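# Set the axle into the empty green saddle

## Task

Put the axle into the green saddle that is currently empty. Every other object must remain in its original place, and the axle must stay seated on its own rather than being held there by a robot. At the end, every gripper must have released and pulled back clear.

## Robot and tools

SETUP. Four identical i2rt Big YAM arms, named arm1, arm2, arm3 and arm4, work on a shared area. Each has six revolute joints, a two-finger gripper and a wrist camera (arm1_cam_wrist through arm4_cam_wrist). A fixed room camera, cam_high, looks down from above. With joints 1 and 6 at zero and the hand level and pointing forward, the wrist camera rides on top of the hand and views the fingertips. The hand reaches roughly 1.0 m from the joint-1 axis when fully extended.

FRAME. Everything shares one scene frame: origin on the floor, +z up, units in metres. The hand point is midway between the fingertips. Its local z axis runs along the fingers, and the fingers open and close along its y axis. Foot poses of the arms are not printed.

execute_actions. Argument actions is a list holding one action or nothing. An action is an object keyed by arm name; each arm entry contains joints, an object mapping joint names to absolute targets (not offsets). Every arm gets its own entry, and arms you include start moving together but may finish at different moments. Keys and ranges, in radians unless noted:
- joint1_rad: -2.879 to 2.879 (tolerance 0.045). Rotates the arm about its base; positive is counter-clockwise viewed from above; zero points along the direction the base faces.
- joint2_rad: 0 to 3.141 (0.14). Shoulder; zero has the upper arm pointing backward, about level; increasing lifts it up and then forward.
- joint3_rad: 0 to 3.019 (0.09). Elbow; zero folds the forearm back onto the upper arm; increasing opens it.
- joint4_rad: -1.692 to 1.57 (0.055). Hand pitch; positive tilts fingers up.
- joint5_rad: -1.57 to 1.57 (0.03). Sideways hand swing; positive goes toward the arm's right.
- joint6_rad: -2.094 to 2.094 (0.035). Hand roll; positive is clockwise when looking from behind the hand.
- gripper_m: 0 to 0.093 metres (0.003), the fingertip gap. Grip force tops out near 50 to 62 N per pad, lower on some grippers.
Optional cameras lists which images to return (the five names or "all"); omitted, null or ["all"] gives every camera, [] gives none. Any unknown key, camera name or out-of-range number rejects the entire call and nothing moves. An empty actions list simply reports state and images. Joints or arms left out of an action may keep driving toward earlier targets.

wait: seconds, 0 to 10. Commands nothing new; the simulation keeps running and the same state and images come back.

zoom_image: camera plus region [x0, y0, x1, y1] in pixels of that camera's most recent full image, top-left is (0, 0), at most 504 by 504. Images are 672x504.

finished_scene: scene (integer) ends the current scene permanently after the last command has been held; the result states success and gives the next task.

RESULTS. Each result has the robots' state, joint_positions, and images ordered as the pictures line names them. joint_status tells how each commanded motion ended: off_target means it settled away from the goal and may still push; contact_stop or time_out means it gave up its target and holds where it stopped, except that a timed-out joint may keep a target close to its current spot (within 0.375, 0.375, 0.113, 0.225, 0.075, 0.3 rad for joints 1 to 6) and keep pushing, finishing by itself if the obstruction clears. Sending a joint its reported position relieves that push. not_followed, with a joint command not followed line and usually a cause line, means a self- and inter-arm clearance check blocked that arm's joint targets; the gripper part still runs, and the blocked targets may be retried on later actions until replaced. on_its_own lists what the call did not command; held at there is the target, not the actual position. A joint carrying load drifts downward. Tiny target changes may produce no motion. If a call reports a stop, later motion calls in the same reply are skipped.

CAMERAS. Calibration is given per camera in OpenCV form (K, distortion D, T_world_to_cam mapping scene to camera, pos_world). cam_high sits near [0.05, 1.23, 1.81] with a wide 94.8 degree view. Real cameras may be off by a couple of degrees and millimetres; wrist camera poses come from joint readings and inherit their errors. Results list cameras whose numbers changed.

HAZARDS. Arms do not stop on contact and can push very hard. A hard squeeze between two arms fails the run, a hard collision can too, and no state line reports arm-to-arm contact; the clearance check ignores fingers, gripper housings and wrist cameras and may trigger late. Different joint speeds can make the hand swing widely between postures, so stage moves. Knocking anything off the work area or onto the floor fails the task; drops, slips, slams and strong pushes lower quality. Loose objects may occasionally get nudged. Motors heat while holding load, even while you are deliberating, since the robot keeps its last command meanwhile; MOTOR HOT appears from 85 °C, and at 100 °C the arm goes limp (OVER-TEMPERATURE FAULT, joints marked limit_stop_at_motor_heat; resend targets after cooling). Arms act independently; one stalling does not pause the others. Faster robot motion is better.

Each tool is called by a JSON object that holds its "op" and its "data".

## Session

{"op": "execute_actions", "data": {"actions": []}}

Scene clock: 0.00 s.
Motor temperatures (°C, as the motors report them): arm1=[26 30 35 30 28 26] | arm2=[28 32 36 27 27 29] | arm3=[30 31 34 30 28 31] | arm4=[30 31 33 28 27 29]
arm1.joint_positions: joint1_rad=+0.681 joint2_rad=+0.462 joint3_rad=+1.308 joint4_rad=-1.362 joint5_rad=-0.244 joint6_rad=-0.394 gripper_m=+0.094
arm1.joint_status: not commanded
arm1.hand: x=-0.4983 y=+0.2404 z=+1.3100 quat_wxyz=(-0.457, -0.165, -0.843, +0.231) (m; scene frame)
arm2.joint_positions: joint1_rad=+0.611 joint2_rad=+0.451 joint3_rad=+1.426 joint4_rad=-1.409 joint5_rad=+0.030 joint6_rad=-0.072 gripper_m=+0.094
arm2.joint_status: not commanded
arm2.hand: x=-0.7122 y=-0.2227 z=+1.3382 quat_wxyz=(-0.283, +0.750, -0.383, -0.460) (m; scene frame)
arm3.joint_positions: joint1_rad=+0.787 joint2_rad=+0.634 joint3_rad=+1.429 joint4_rad=-1.133 joint5_rad=-0.194 joint6_rad=+0.241 gripper_m=+0.094
arm3.joint_status: not commanded
arm3.hand: x=+0.8458 y=+0.2021 z=+1.3896 quat_wxyz=(-0.579, -0.334, -0.741, +0.064) (m; scene frame)
arm4.joint_positions: joint1_rad=+0.875 joint2_rad=+0.580 joint3_rad=+1.324 joint4_rad=-1.390 joint5_rad=+0.047 joint6_rad=-0.302 gripper_m=+0.094
arm4.joint_status: not commanded
arm4.hand: x=+0.4785 y=-0.1960 z=+1.3369 quat_wxyz=(-0.236, +0.874, -0.198, -0.376) (m; scene frame)
pictures: arm1_cam_wrist, arm2_cam_wrist, arm3_cam_wrist, arm4_cam_wrist, cam_high
camera_calibration (this result's frames):
arm1_cam_wrist: T_world_to_cam=[[-0.490251, -0.840096, 0.232147, -0.345189], [-0.834308, 0.375275, -0.403854, 0.0297169], [0.252158, -0.391672, -0.884878, 1.50132], [0, 0, 0, 1]] pos_world=[-0.523005, 0.286881, 1.42062]
arm2_cam_wrist: T_world_to_cam=[[0.837331, 0.542823, 0.0649586, 0.630572], [0.497868, -0.708059, -0.500779, 0.874329], [-0.22584, 0.451659, -0.863134, 1.22315], [0, 0, 0, 1]] pos_world=[-0.687063, -0.275657, 1.45262]
arm3_cam_wrist: T_world_to_cam=[[-0.574986, -0.764997, -0.290121, 1.04166], [-0.576384, 0.630413, -0.519962, 1.08182], [0.580665, -0.13175, -0.803412, 0.776625], [0, 0, 0, 1]] pos_world=[0.771522, 0.217193, 1.48866]
arm4_cam_wrist: T_world_to_cam=[[0.538723, 0.801458, 0.259698, -0.445044], [0.839716, -0.485844, -0.242555, -0.16804], [-0.0682247, 0.348743, -0.934732, 1.47406], [0, 0, 0, 1]] pos_world=[0.481429, -0.239026, 1.45267]
Images, in order (width x height): arm1_cam_wrist 672x504, arm2_cam_wrist 672x504, arm3_cam_wrist 672x504, arm4_cam_wrist 672x504, cam_high 672x504.

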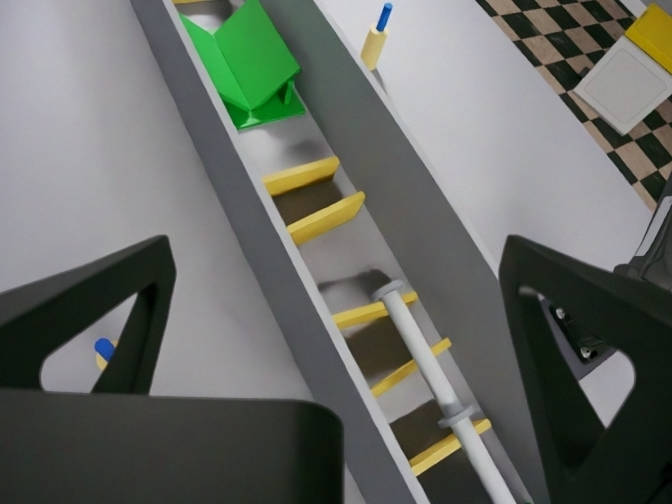

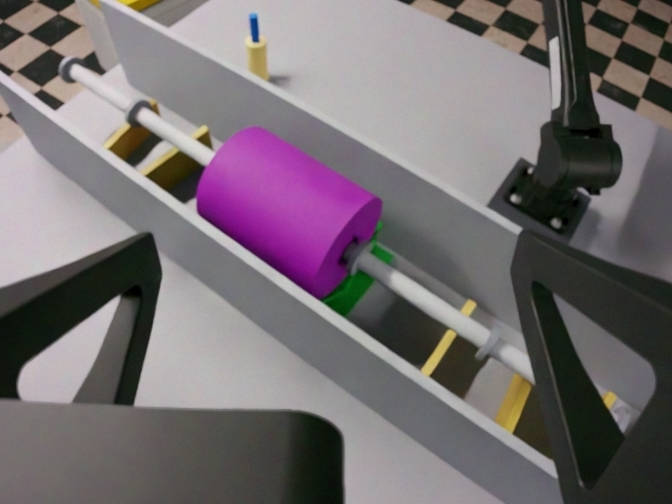

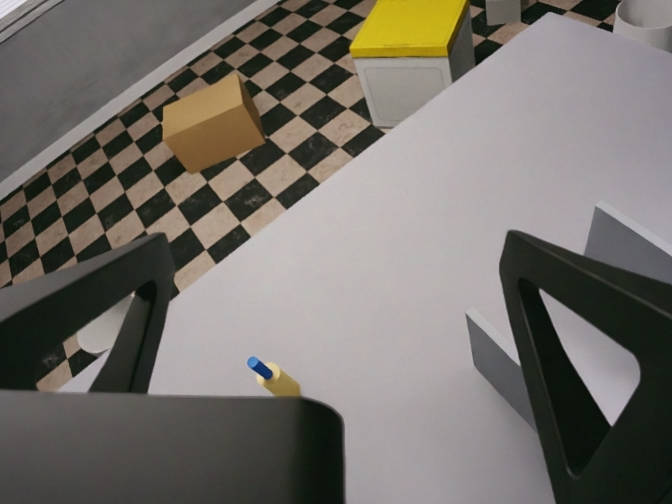

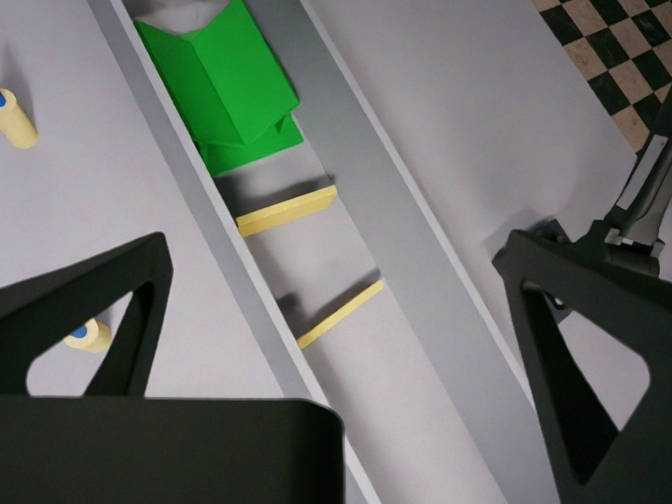

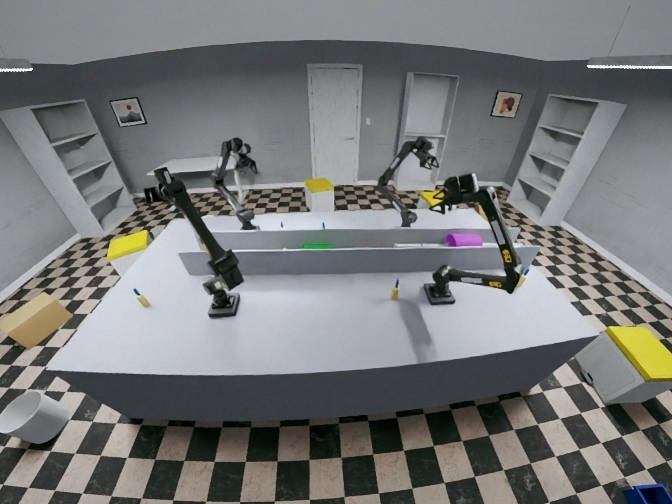

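{"op": "execute_actions", "data": {"actions": [{"arm1":{"joints":{"joint1_rad":-0.30,"joint6_rad":-1.89,"joint2_rad":1.31,"joint3_rad":1.17,"joint4_rad":-1.41,"joint5_rad":0}},"arm2":{"joints":{"joint1_rad":1.016,"joint6_rad":-0.59,"joint2_rad":2.03,"joint3_rad":2.2,"joint4_rad":-1.69,"joint5_rad":0}}}], "cameras": ["arm1_cam_wrist","arm2_cam_wrist"]}}

Scene clock: 13.83 s.
Motor temperatures (°C, as the motors report them): arm1=[26 30 38 30 28 26] | arm2=[28 32 39 28 27 29] | arm3=[30 30 36 30 28 31] | arm4=[30 31 35 28 27 29]
arm1.joint_positions: joint1_rad=-0.304 joint2_rad=+1.305 joint3_rad=+1.173 joint4_rad=-1.402 joint5_rad=-0.001 joint6_rad=-1.877 gripper_m=+0.094
arm1.joint_status: all done
arm1.hand: x=-0.7659 y=-0.0002 z=+1.0061 quat_wxyz=(+0.009, -0.019, -0.999, +0.025) (m; scene frame)
arm2.joint_positions: joint1_rad=+1.009 joint2_rad=+2.034 joint3_rad=+2.181 joint4_rad=-1.673 joint5_rad=+0.002 joint6_rad=-0.581 gripper_m=+0.094
arm2.joint_status: all done
joint sent to its limit — the command would take arm2.joint4_rad past its lower limit, so that joint was sent only as far as its limit.
arm2.hand: x=-1.1678 y=+0.0106 z=+1.0210 quat_wxyz=(-0.013, +1.000, -0.008, -0.021) (m; scene frame)
arm3.joint_positions: joint1_rad=+0.787 joint2_rad=+0.634 joint3_rad=+1.429 joint4_rad=-1.133 joint5_rad=-0.194 joint6_rad=+0.241 gripper_m=+0.094
arm3.joint_status: not commanded
arm3.hand: x=+0.8458 y=+0.2021 z=+1.3896 quat_wxyz=(-0.579, -0.334, -0.741, +0.064) (m; scene frame)
arm4.joint_positions: joint1_rad=+0.875 joint2_rad=+0.580 joint3_rad=+1.324 joint4_rad=-1.390 joint5_rad=+0.047 joint6_rad=-0.302 gripper_m=+0.094
arm4.joint_status: not commanded
arm4.hand: x=+0.4785 y=-0.1960 z=+1.3369 quat_wxyz=(-0.236, +0.874, -0.198, -0.376) (m; scene frame)
pictures: arm1_cam_wrist, arm2_cam_wrist
camera_calibration (this result's frames):
arm1_cam_wrist: T_world_to_cam=[[-0.0443245, -0.997903, 0.0471635, -0.0803622], [-0.796344, 0.0637988, 0.601469, -1.20843], [-0.603217, -0.0108986, -0.797503, 0.462637], [0, 0, 0, 1]] pos_world=[-0.686815, 0.00194443, 1.09958]
arm2_cam_wrist: T_world_to_cam=[[0.0250522, 0.999324, 0.0269209, -0.00861136], [0.841071, -0.0356253, 0.539751, 0.438806], [0.540345, 0.00912042, -0.841394, 1.61838], [0, 0, 0, 1]] pos_world=[-1.24333, 0.00947788, 1.12508]
Images, in order (width x height): arm1_cam_wrist 672x504, arm2_cam_wrist 672x504.

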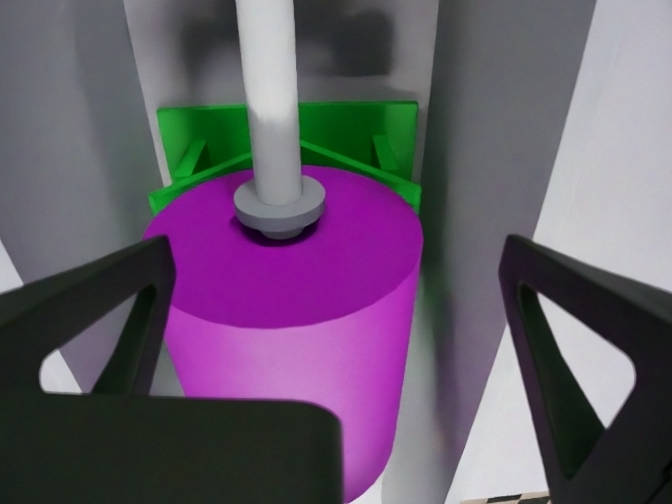

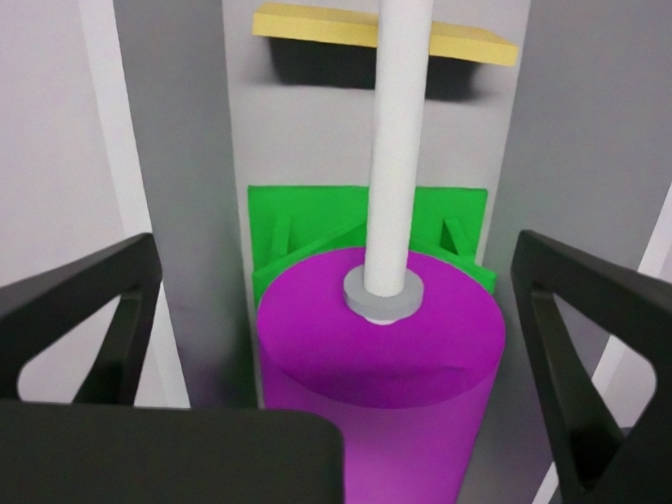

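{"op": "execute_actions", "data": {"actions": [{"arm1":{"joints":{"joint2_rad":1.345,"joint3_rad":0.80,"joint4_rad":-1.01}},"arm2":{"joints":{"joint1_rad":0.95,"joint6_rad":-0.655,"joint2_rad":2.07,"joint3_rad":1.836,"joint4_rad":-1.32}}}], "cameras": ["arm1_cam_wrist","arm2_cam_wrist"]}}

Scene clock: 21.30 s.
Motor temperatures (°C, as the motors report them): arm1=[26 30 38 30 28 26] | arm2=[28 34 40 27 27 29] | arm3=[30 30 36 30 28 31] | arm4=[30 31 36 28 27 29]
arm1.joint_positions: joint1_rad=-0.304 joint2_rad=+1.336 joint3_rad=+0.803 joint4_rad=-1.019 joint5_rad=-0.001 joint6_rad=-1.878 gripper_m=+0.094
arm1.joint_status: all done
arm1.hand: x=-0.7527 y=+0.0374 z=+0.8623 quat_wxyz=(+0.006, -0.019, -1.000, +0.016) (m; scene frame)
arm2.joint_positions: joint1_rad=+0.943 joint2_rad=+2.048 joint3_rad=+1.839 joint4_rad=-1.331 joint5_rad=+0.001 joint6_rad=-0.646 gripper_m=+0.094
arm2.joint_status: all done
arm2.hand: x=-1.1412 y=+0.0427 z=+0.8823 quat_wxyz=(-0.010, +1.000, -0.009, -0.015) (m; scene frame)
arm3.joint_positions: joint1_rad=+0.787 joint2_rad=+0.634 joint3_rad=+1.429 joint4_rad=-1.133 joint5_rad=-0.194 joint6_rad=+0.241 gripper_m=+0.094
arm3.joint_status: not commanded
arm3.hand: x=+0.8458 y=+0.2021 z=+1.3896 quat_wxyz=(-0.579, -0.334, -0.741, +0.064) (m; scene frame)
arm4.joint_positions: joint1_rad=+0.875 joint2_rad=+0.580 joint3_rad=+1.324 joint4_rad=-1.390 joint5_rad=+0.047 joint6_rad=-0.302 gripper_m=+0.094
arm4.joint_status: not commanded
arm4.hand: x=+0.4785 y=-0.1960 z=+1.3369 quat_wxyz=(-0.236, +0.874, -0.198, -0.376) (m; scene frame)
pictures: arm1_cam_wrist, arm2_cam_wrist
camera_calibration (this result's frames):
arm1_cam_wrist: T_world_to_cam=[[-0.0438433, -0.998608, 0.0293181, -0.0196564], [-0.800166, 0.0526716, 0.597461, -1.11279], [-0.598174, 0.00273535, -0.801362, 0.362959], [0, 0, 0, 1]] pos_world=[-0.674163, 0.0379905, 0.956285]
arm2_cam_wrist: T_world_to_cam=[[0.025869, 0.999462, 0.0201485, -0.0307228], [0.834521, -0.0326876, 0.550006, 0.475702], [0.550369, 0.00258627, -0.834918, 1.49299], [0, 0, 0, 1]] pos_world=[-1.21788, 0.0423946, 0.985506]
Images, in order (width x height): arm1_cam_wrist 672x504, arm2_cam_wrist 672x504.

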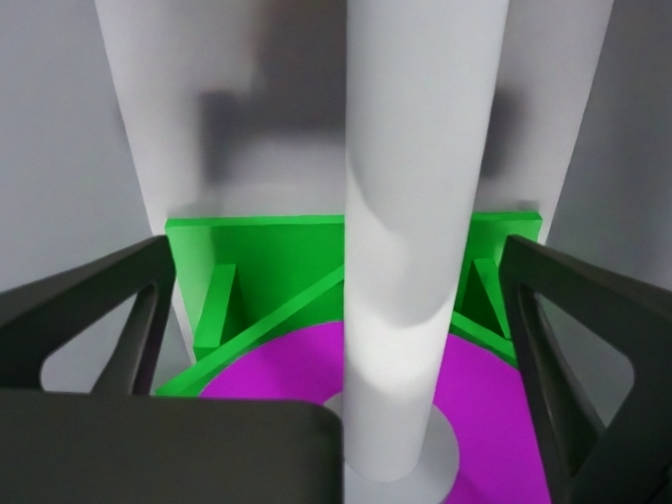

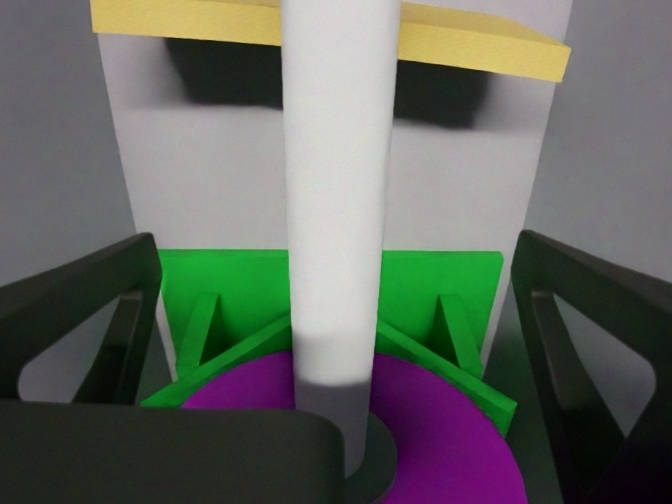

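{"op": "execute_actions", "data": {"actions": [{"arm1":{"joints":{"joint2_rad":1.40,"joint3_rad":0.88}},"arm2":{"joints":{"joint2_rad":2.11}}}], "cameras": []}}

{"op": "execute_actions", "data": {"actions": [{"arm1":{"joints":{"gripper_m":0}},"arm2":{"joints":{"gripper_m":0}}}], "cameras": []}}

Scene clock: 24.00 s.
Motor temperatures (°C, as the motors report them): arm1=[26 30 38 30 28 26] | arm2=[28 34 41 27 27 29] | arm3=[30 30 36 30 28 31] | arm4=[30 31 36 28 27 29]
arm1.joint_positions: joint1_rad=-0.304 joint2_rad=+1.388 joint3_rad=+0.840 joint4_rad=-1.017 joint5_rad=-0.001 joint6_rad=-1.878 gripper_m=+0.094
arm1.joint_status: all done
arm1.hand: x=-0.7574 y=+0.0243 z=+0.8583 quat_wxyz=(+0.004, -0.019, -1.000, +0.010) (m; scene frame)
arm2.joint_positions: joint1_rad=+0.943 joint2_rad=+2.072 joint3_rad=+1.839 joint4_rad=-1.331 joint5_rad=+0.001 joint6_rad=-0.646 gripper_m=+0.094
arm2.joint_status: all done
arm2.hand: x=-1.1407 y=+0.0423 z=+0.8678 quat_wxyz=(-0.003, +1.000, -0.009, -0.006) (m; scene frame)
arm3.joint_positions: joint1_rad=+0.787 joint2_rad=+0.634 joint3_rad=+1.429 joint4_rad=-1.133 joint5_rad=-0.194 joint6_rad=+0.241 gripper_m=+0.094
arm3.joint_status: not commanded
arm3.hand: x=+0.8458 y=+0.2021 z=+1.3896 quat_wxyz=(-0.579, -0.334, -0.741, +0.064) (m; scene frame)
arm4.joint_positions: joint1_rad=+0.875 joint2_rad=+0.580 joint3_rad=+1.324 joint4_rad=-1.390 joint5_rad=+0.047 joint6_rad=-0.302 gripper_m=+0.094
arm4.joint_status: not commanded
arm4.hand: x=+0.4785 y=-0.1960 z=+1.3369 quat_wxyz=(-0.236, +0.874, -0.198, -0.376) (m; scene frame)
pictures: none
No camera images: the call's "cameras" was empty. Leave "cameras" out to get every camera's image.

Scene clock: 24.73 s.
Motor temperatures (°C, as the motors report them): arm1=[26 30 39 30 28 26] | arm2=[28 34 41 27 27 29] | arm3=[30 30 36 30 28 31] | arm4=[30 31 36 28 27 29]
arm1.joint_positions: joint1_rad=-0.303 joint2_rad=+1.388 joint3_rad=+0.841 joint4_rad=-1.014 joint5_rad=-0.002 joint6_rad=-1.881 gripper_m=+0.022
arm1.joint_status: gripper_m off_target (ended at +0.022, target +0.000)
arm1.hand: x=-0.7575 y=+0.0233 z=+0.8585 quat_wxyz=(+0.004, -0.018, -1.000, +0.012) (m; scene frame)
arm2.joint_positions: joint1_rad=+0.943 joint2_rad=+2.072 joint3_rad=+1.839 joint4_rad=-1.330 joint5_rad=+0.001 joint6_rad=-0.646 gripper_m=+0.024
arm2.joint_status: gripper_m off_target (ended at +0.024, target +0.000)
arm2.hand: x=-1.1409 y=+0.0425 z=+0.8678 quat_wxyz=(-0.003, +1.000, -0.009, -0.006) (m; scene frame)
arm3.joint_positions: joint1_rad=+0.787 joint2_rad=+0.634 joint3_rad=+1.429 joint4_rad=-1.133 joint5_rad=-0.194 joint6_rad=+0.241 gripper_m=+0.094
arm3.joint_status: not commanded
arm3.hand: x=+0.8458 y=+0.2021 z=+1.3896 quat_wxyz=(-0.579, -0.334, -0.741, +0.064) (m; scene frame)
arm4.joint_positions: joint1_rad=+0.875 joint2_rad=+0.580 joint3_rad=+1.324 joint4_rad=-1.390 joint5_rad=+0.047 joint6_rad=-0.302 gripper_m=+0.094
arm4.joint_status: not commanded
arm4.hand: x=+0.4785 y=-0.1960 z=+1.3369 quat_wxyz=(-0.236, +0.874, -0.198, -0.376) (m; scene frame)
pictures: none
No camera images: the call's "cameras" was empty. Leave "cameras" out to get every camera's image.

{"op": "execute_actions", "data": {"actions": [{"arm1":{"joints":{"joint2_rad":1.24,"joint3_rad":1.15,"joint4_rad":-1.41}},"arm2":{"joints":{"joint2_rad":1.99,"joint3_rad":2.23,"joint4_rad":-1.665}}}], "cameras": []}}

Scene clock: 29.40 s.
Motor temperatures (°C, as the motors report them): arm1=[26 30 40 30 28 26] | arm2=[28 35 42 27 27 29] | arm3=[30 30 37 30 28 31] | arm4=[30 31 37 28 27 29]
arm1.joint_positions: joint1_rad=-0.302 joint2_rad=+1.256 joint3_rad=+1.088 joint4_rad=-1.392 joint5_rad=+0.021 joint6_rad=-1.892 gripper_m=+0.022
arm1.joint_status: all done
arm1.hand: x=-0.7601 y=+0.0262 z=+0.9898 quat_wxyz=(+0.015, -0.012, -1.000, +0.009) (m; scene frame)
arm2.joint_positions: joint1_rad=+0.948 joint2_rad=+2.012 joint3_rad=+2.171 joint4_rad=-1.655 joint5_rad=-0.001 joint6_rad=-0.646 gripper_m=+0.024
arm2.joint_status: all done
arm2.hand: x=-1.1446 y=+0.0418 z=+1.0310 quat_wxyz=(-0.022, +0.999, -0.006, -0.033) (m; scene frame)
arm3.joint_positions: joint1_rad=+0.787 joint2_rad=+0.634 joint3_rad=+1.429 joint4_rad=-1.133 joint5_rad=-0.194 joint6_rad=+0.241 gripper_m=+0.094
arm3.joint_status: not commanded
arm3.hand: x=+0.8458 y=+0.2021 z=+1.3896 quat_wxyz=(-0.579, -0.334, -0.741, +0.064) (m; scene frame)
arm4.joint_positions: joint1_rad=+0.875 joint2_rad=+0.580 joint3_rad=+1.324 joint4_rad=-1.390 joint5_rad=+0.047 joint6_rad=-0.302 gripper_m=+0.094
arm4.joint_status: not commanded
arm4.hand: x=+0.4785 y=-0.1960 z=+1.3369 quat_wxyz=(-0.236, +0.874, -0.198, -0.376) (m; scene frame)
pictures: none
No camera images: the call's "cameras" was empty. Leave "cameras" out to get every camera's image.

{"op": "execute_actions", "data": {"actions": [{"arm1":{"joints":{"joint1_rad":0.214,"joint6_rad":-1.376}},"arm2":{"joints":{"joint1_rad":0.741,"joint6_rad":-0.865,"joint2_rad":1.63,"joint3_rad":1.6,"joint4_rad":-1.49}}}], "cameras": []}}

Scene clock: 33.93 s.
Motor temperatures (°C, as the motors report them): arm1=[26 30 41 30 28 26] | arm2=[28 35 43 27 27 29] | arm3=[30 30 37 30 28 31] | arm4=[30 31 37 28 27 29]
arm1.joint_positions: joint1_rad=+0.210 joint2_rad=+1.256 joint3_rad=+1.088 joint4_rad=-1.413 joint5_rad=-0.023 joint6_rad=-1.373 gripper_m=+0.022
arm1.joint_status: all done
arm1.hand: x=-0.5779 y=+0.0149 z=+0.9887 quat_wxyz=(-0.007, -0.015, -1.000, +0.000) (m; scene frame)
arm2.joint_positions: joint1_rad=+0.734 joint2_rad=+1.632 joint3_rad=+1.590 joint4_rad=-1.506 joint5_rad=-0.004 joint6_rad=-0.850 gripper_m=+0.024
arm2.joint_status: all done
arm2.hand: x=-0.9601 y=+0.0327 z=+1.0131 quat_wxyz=(-0.008, +1.000, -0.011, -0.012) (m; scene frame)
arm3.joint_positions: joint1_rad=+0.787 joint2_rad=+0.634 joint3_rad=+1.429 joint4_rad=-1.133 joint5_rad=-0.194 joint6_rad=+0.241 gripper_m=+0.094
arm3.joint_status: not commanded
arm3.hand: x=+0.8458 y=+0.2021 z=+1.3896 quat_wxyz=(-0.579, -0.334, -0.741, +0.064) (m; scene frame)
arm4.joint_positions: joint1_rad=+0.875 joint2_rad=+0.580 joint3_rad=+1.324 joint4_rad=-1.390 joint5_rad=+0.047 joint6_rad=-0.302 gripper_m=+0.094
arm4.joint_status: not commanded
arm4.hand: x=+0.4785 y=-0.1960 z=+1.3369 quat_wxyz=(-0.236, +0.874, -0.198, -0.376) (m; scene frame)
pictures: none
No camera images: the call's "cameras" was empty. Leave "cameras" out to get every camera's image.

{"op": "execute_actions", "data": {"actions": [{"arm1":{"joints":{"joint1_rad":0.645,"joint6_rad":-0.945,"joint2_rad":1.42,"joint3_rad":1.35,"joint4_rad":-1.415}},"arm2":{"joints":{"joint1_rad":0.408,"joint6_rad":-1.2,"joint2_rad":1.39,"joint3_rad":1.28,"joint4_rad":-1.44}}}], "cameras": []}}

Scene clock: 38.90 s.
Motor temperatures (°C, as the motors report them): arm1=[26 30 43 30 28 26] | arm2=[28 35 43 27 27 30] | arm3=[30 30 37 30 28 31] | arm4=[30 31 37 28 27 29]
arm1.joint_positions: joint1_rad=+0.647 joint2_rad=+1.456 joint3_rad=+1.266 joint4_rad=-1.399 joint5_rad=-0.017 joint6_rad=-0.934 gripper_m=+0.022
arm1.joint_status: all done
arm1.hand: x=-0.3998 y=+0.0116 z=+0.9820 quat_wxyz=(+0.002, -0.016, -1.000, -0.005) (m; scene frame)
arm2.joint_positions: joint1_rad=+0.395 joint2_rad=+1.388 joint3_rad=+1.275 joint4_rad=-1.443 joint5_rad=+0.006 joint6_rad=-1.193 gripper_m=+0.024
arm2.joint_status: all done
arm2.hand: x=-0.7790 y=+0.0277 z=+0.9956 quat_wxyz=(-0.008, +1.000, -0.009, -0.003) (m; scene frame)
arm3.joint_positions: joint1_rad=+0.787 joint2_rad=+0.634 joint3_rad=+1.429 joint4_rad=-1.133 joint5_rad=-0.194 joint6_rad=+0.241 gripper_m=+0.094
arm3.joint_status: not commanded
arm3.hand: x=+0.8458 y=+0.2021 z=+1.3896 quat_wxyz=(-0.579, -0.334, -0.741, +0.064) (m; scene frame)
arm4.joint_positions: joint1_rad=+0.875 joint2_rad=+0.580 joint3_rad=+1.324 joint4_rad=-1.390 joint5_rad=+0.047 joint6_rad=-0.302 gripper_m=+0.094
arm4.joint_status: not commanded
arm4.hand: x=+0.4785 y=-0.1960 z=+1.3369 quat_wxyz=(-0.236, +0.874, -0.198, -0.376) (m; scene frame)
pictures: none
No camera images: the call's "cameras" was empty. Leave "cameras" out to get every camera's image.

{"op": "execute_actions", "data": {"actions": [{"arm1":{"joints":{"joint1_rad":0.9,"joint6_rad":-0.685,"joint2_rad":1.745,"joint3_rad":1.8,"joint4_rad":-1.51}},"arm2":{"joints":{"joint1_rad":-0.068,"joint6_rad":-1.675,"joint2_rad":1.30,"joint3_rad":1.19,"joint4_rad":-1.44}}}], "cameras": []}}

Scene clock: 45.13 s.
Motor temperatures (°C, as the motors report them): arm1=[26 31 45 30 28 26] | arm2=[28 34 43 27 27 30] | arm3=[30 30 37 30 28 31] | arm4=[30 31 37 28 27 29]
arm1.joint_positions: joint1_rad=+0.908 joint2_rad=+1.794 joint3_rad=+1.708 joint4_rad=-1.509 joint5_rad=-0.009 joint6_rad=-0.672 gripper_m=+0.022
arm1.joint_status: joint3_rad time_out (moved +0.442 of +0.534); the others done
arm1.on_its_own: joint3_rad reads +1.708 and still pushes toward +1.800 since a time_out
arm1.hand: x=-0.2218 y=-0.0006 z=+0.9902 quat_wxyz=(+0.010, -0.017, -1.000, -0.004) (m; scene frame)
arm2.joint_positions: joint1_rad=-0.067 joint2_rad=+1.324 joint3_rad=+1.177 joint4_rad=-1.446 joint5_rad=+0.010 joint6_rad=-1.654 gripper_m=+0.024
arm2.joint_status: all done
arm2.hand: x=-0.5990 y=+0.0154 z=+0.9806 quat_wxyz=(+0.011, +1.000, -0.009, +0.000) (m; scene frame)
arm3.joint_positions: joint1_rad=+0.787 joint2_rad=+0.634 joint3_rad=+1.429 joint4_rad=-1.133 joint5_rad=-0.194 joint6_rad=+0.241 gripper_m=+0.094
arm3.joint_status: not commanded
arm3.hand: x=+0.8458 y=+0.2021 z=+1.3896 quat_wxyz=(-0.579, -0.334, -0.741, +0.064) (m; scene frame)
arm4.joint_positions: joint1_rad=+0.875 joint2_rad=+0.580 joint3_rad=+1.324 joint4_rad=-1.390 joint5_rad=+0.047 joint6_rad=-0.302 gripper_m=+0.094
arm4.joint_status: not commanded
arm4.hand: x=+0.4785 y=-0.1960 z=+1.3369 quat_wxyz=(-0.236, +0.874, -0.198, -0.376) (m; scene frame)
pictures: none
No camera images: the call's "cameras" was empty. Leave "cameras" out to get every camera's image.

{"op": "execute_actions", "data": {"actions": [{"arm1":{"joints":{"joint1_rad":1.01,"joint6_rad":-0.575,"joint2_rad":2.05,"joint3_rad":2.29,"joint4_rad":-1.67}},"arm2":{"joints":{"joint1_rad":-0.379,"joint6_rad":-1.985,"joint2_rad":1.36,"joint3_rad":1.27,"joint4_rad":-1.44}},"arm4":{"joints":{"joint1_rad":1.009,"joint6_rad":-0.56,"joint5_rad":0,"joint2_rad":1.89,"joint3_rad":1.95,"joint4_rad":-1.6}}}], "cameras": ["arm4_cam_wrist"]}}

Scene clock: 53.90 s.
Motor temperatures (°C, as the motors report them): arm1=[26 33 48 30 28 26] | arm2=[28 34 44 27 27 30] | arm3=[30 30 38 30 28 31] | arm4=[30 31 37 28 27 29]
arm1.joint_positions: joint1_rad=+1.013 joint2_rad=+2.106 joint3_rad=+2.197 joint4_rad=-1.678 joint5_rad=-0.005 joint6_rad=-0.569 gripper_m=+0.022
arm1.joint_status: joint3_rad time_out (moved +0.489 of +0.582); the others done
arm1.on_its_own: joint3_rad reads +2.197 and still pushes toward +2.290 since a time_out
arm1.hand: x=-0.1021 y=-0.0139 z=+0.9944 quat_wxyz=(+0.008, -0.016, -1.000, +0.000) (m; scene frame)
arm2.joint_positions: joint1_rad=-0.382 joint2_rad=+1.369 joint3_rad=+1.217 joint4_rad=-1.440 joint5_rad=+0.018 joint6_rad=-1.973 gripper_m=+0.024
arm2.joint_status: all done
arm2.hand: x=-0.4795 y=+0.0004 z=+0.9786 quat_wxyz=(+0.013, +1.000, -0.007, +0.000) (m; scene frame)
arm3.joint_positions: joint1_rad=+0.787 joint2_rad=+0.634 joint3_rad=+1.429 joint4_rad=-1.133 joint5_rad=-0.194 joint6_rad=+0.241 gripper_m=+0.094
arm3.joint_status: not commanded
arm3.hand: x=+0.8458 y=+0.2021 z=+1.3896 quat_wxyz=(-0.579, -0.334, -0.741, +0.064) (m; scene frame)
arm4.joint_positions: joint1_rad=+1.006 joint2_rad=+1.920 joint3_rad=+1.922 joint4_rad=-1.591 joint5_rad=+0.004 joint6_rad=-0.551 gripper_m=+0.094
arm4.joint_status: all done
arm4.hand: x=+0.1479 y=-0.0169 z=+1.0465 quat_wxyz=(+0.006, +1.000, -0.021, +0.011) (m; scene frame)
pictures: arm4_cam_wrist
camera_calibration (this result's frames):
arm4_cam_wrist: T_world_to_cam=[[0.0558602, 0.998437, 0.0014936, 0.00985472], [0.785702, -0.0448811, 0.616975, -0.757925], [0.616078, -0.0332908, -0.786981, 0.855349], [0, 0, 0, 1]] pos_world=[0.0679917, -0.0153806, 1.14075]
Images, in order (width x height): arm4_cam_wrist 672x504.

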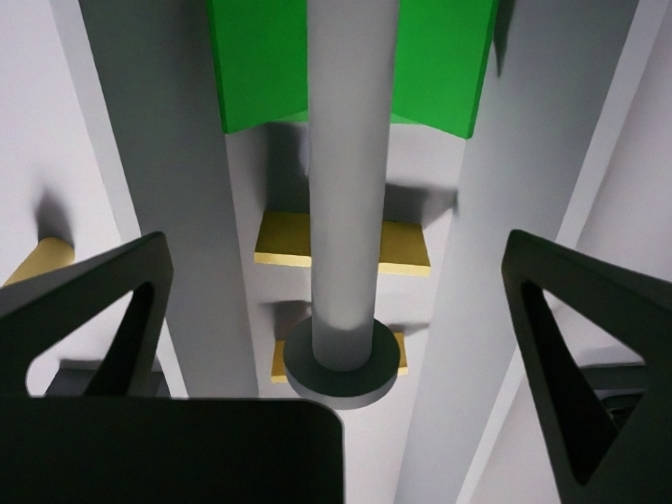

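{"op": "execute_actions", "data": {"actions": [{"arm4":{"joints":{"joint3_rad":1.795,"joint4_rad":-1.45}}}], "cameras": ["arm4_cam_wrist"]}}

{"op": "execute_actions", "data": {"actions": [{"arm4":{"joints":{"gripper_m":0}}}], "cameras": []}}

Scene clock: 57.20 s.
Motor temperatures (°C, as the motors report them): arm1=[26 33 49 30 28 26] | arm2=[28 34 45 27 27 30] | arm3=[30 30 38 30 28 31] | arm4=[30 32 37 28 27 29]
arm1.joint_positions: joint1_rad=+1.013 joint2_rad=+2.106 joint3_rad=+2.197 joint4_rad=-1.678 joint5_rad=-0.005 joint6_rad=-0.569 gripper_m=+0.022
arm1.joint_status: not commanded
arm1.on_its_own: joint3_rad reads +2.197 and still pushes toward +2.290 since a time_out
arm1.hand: x=-0.1021 y=-0.0139 z=+0.9944 quat_wxyz=(+0.008, -0.016, -1.000, +0.000) (m; scene frame)
arm2.joint_positions: joint1_rad=-0.382 joint2_rad=+1.369 joint3_rad=+1.217 joint4_rad=-1.440 joint5_rad=+0.018 joint6_rad=-1.973 gripper_m=+0.024
arm2.joint_status: not commanded
arm2.hand: x=-0.4795 y=+0.0004 z=+0.9786 quat_wxyz=(+0.013, +1.000, -0.007, +0.000) (m; scene frame)
arm3.joint_positions: joint1_rad=+0.787 joint2_rad=+0.634 joint3_rad=+1.429 joint4_rad=-1.133 joint5_rad=-0.194 joint6_rad=+0.241 gripper_m=+0.094
arm3.joint_status: not commanded
arm3.hand: x=+0.8458 y=+0.2021 z=+1.3896 quat_wxyz=(-0.579, -0.334, -0.741, +0.064) (m; scene frame)
arm4.joint_positions: joint1_rad=+1.006 joint2_rad=+1.908 joint3_rad=+1.795 joint4_rad=-1.463 joint5_rad=+0.004 joint6_rad=-0.552 gripper_m=+0.094
arm4.joint_status: all done
arm4.hand: x=+0.1507 y=-0.0188 z=+1.0052 quat_wxyz=(+0.002, +1.000, -0.021, +0.005) (m; scene frame)
pictures: arm4_cam_wrist
camera_calibration (this result's frames):
arm4_cam_wrist: T_world_to_cam=[[0.0555467, 0.99842, 0.00851576, 0.00466789], [0.792694, -0.0492838, 0.607624, -0.726462], [0.607083, -0.0270011, -0.794179, 0.829764], [0, 0, 0, 1]] pos_world=[0.071867, -0.0180588, 1.10036]
Images, in order (width x height): arm4_cam_wrist 672x504.

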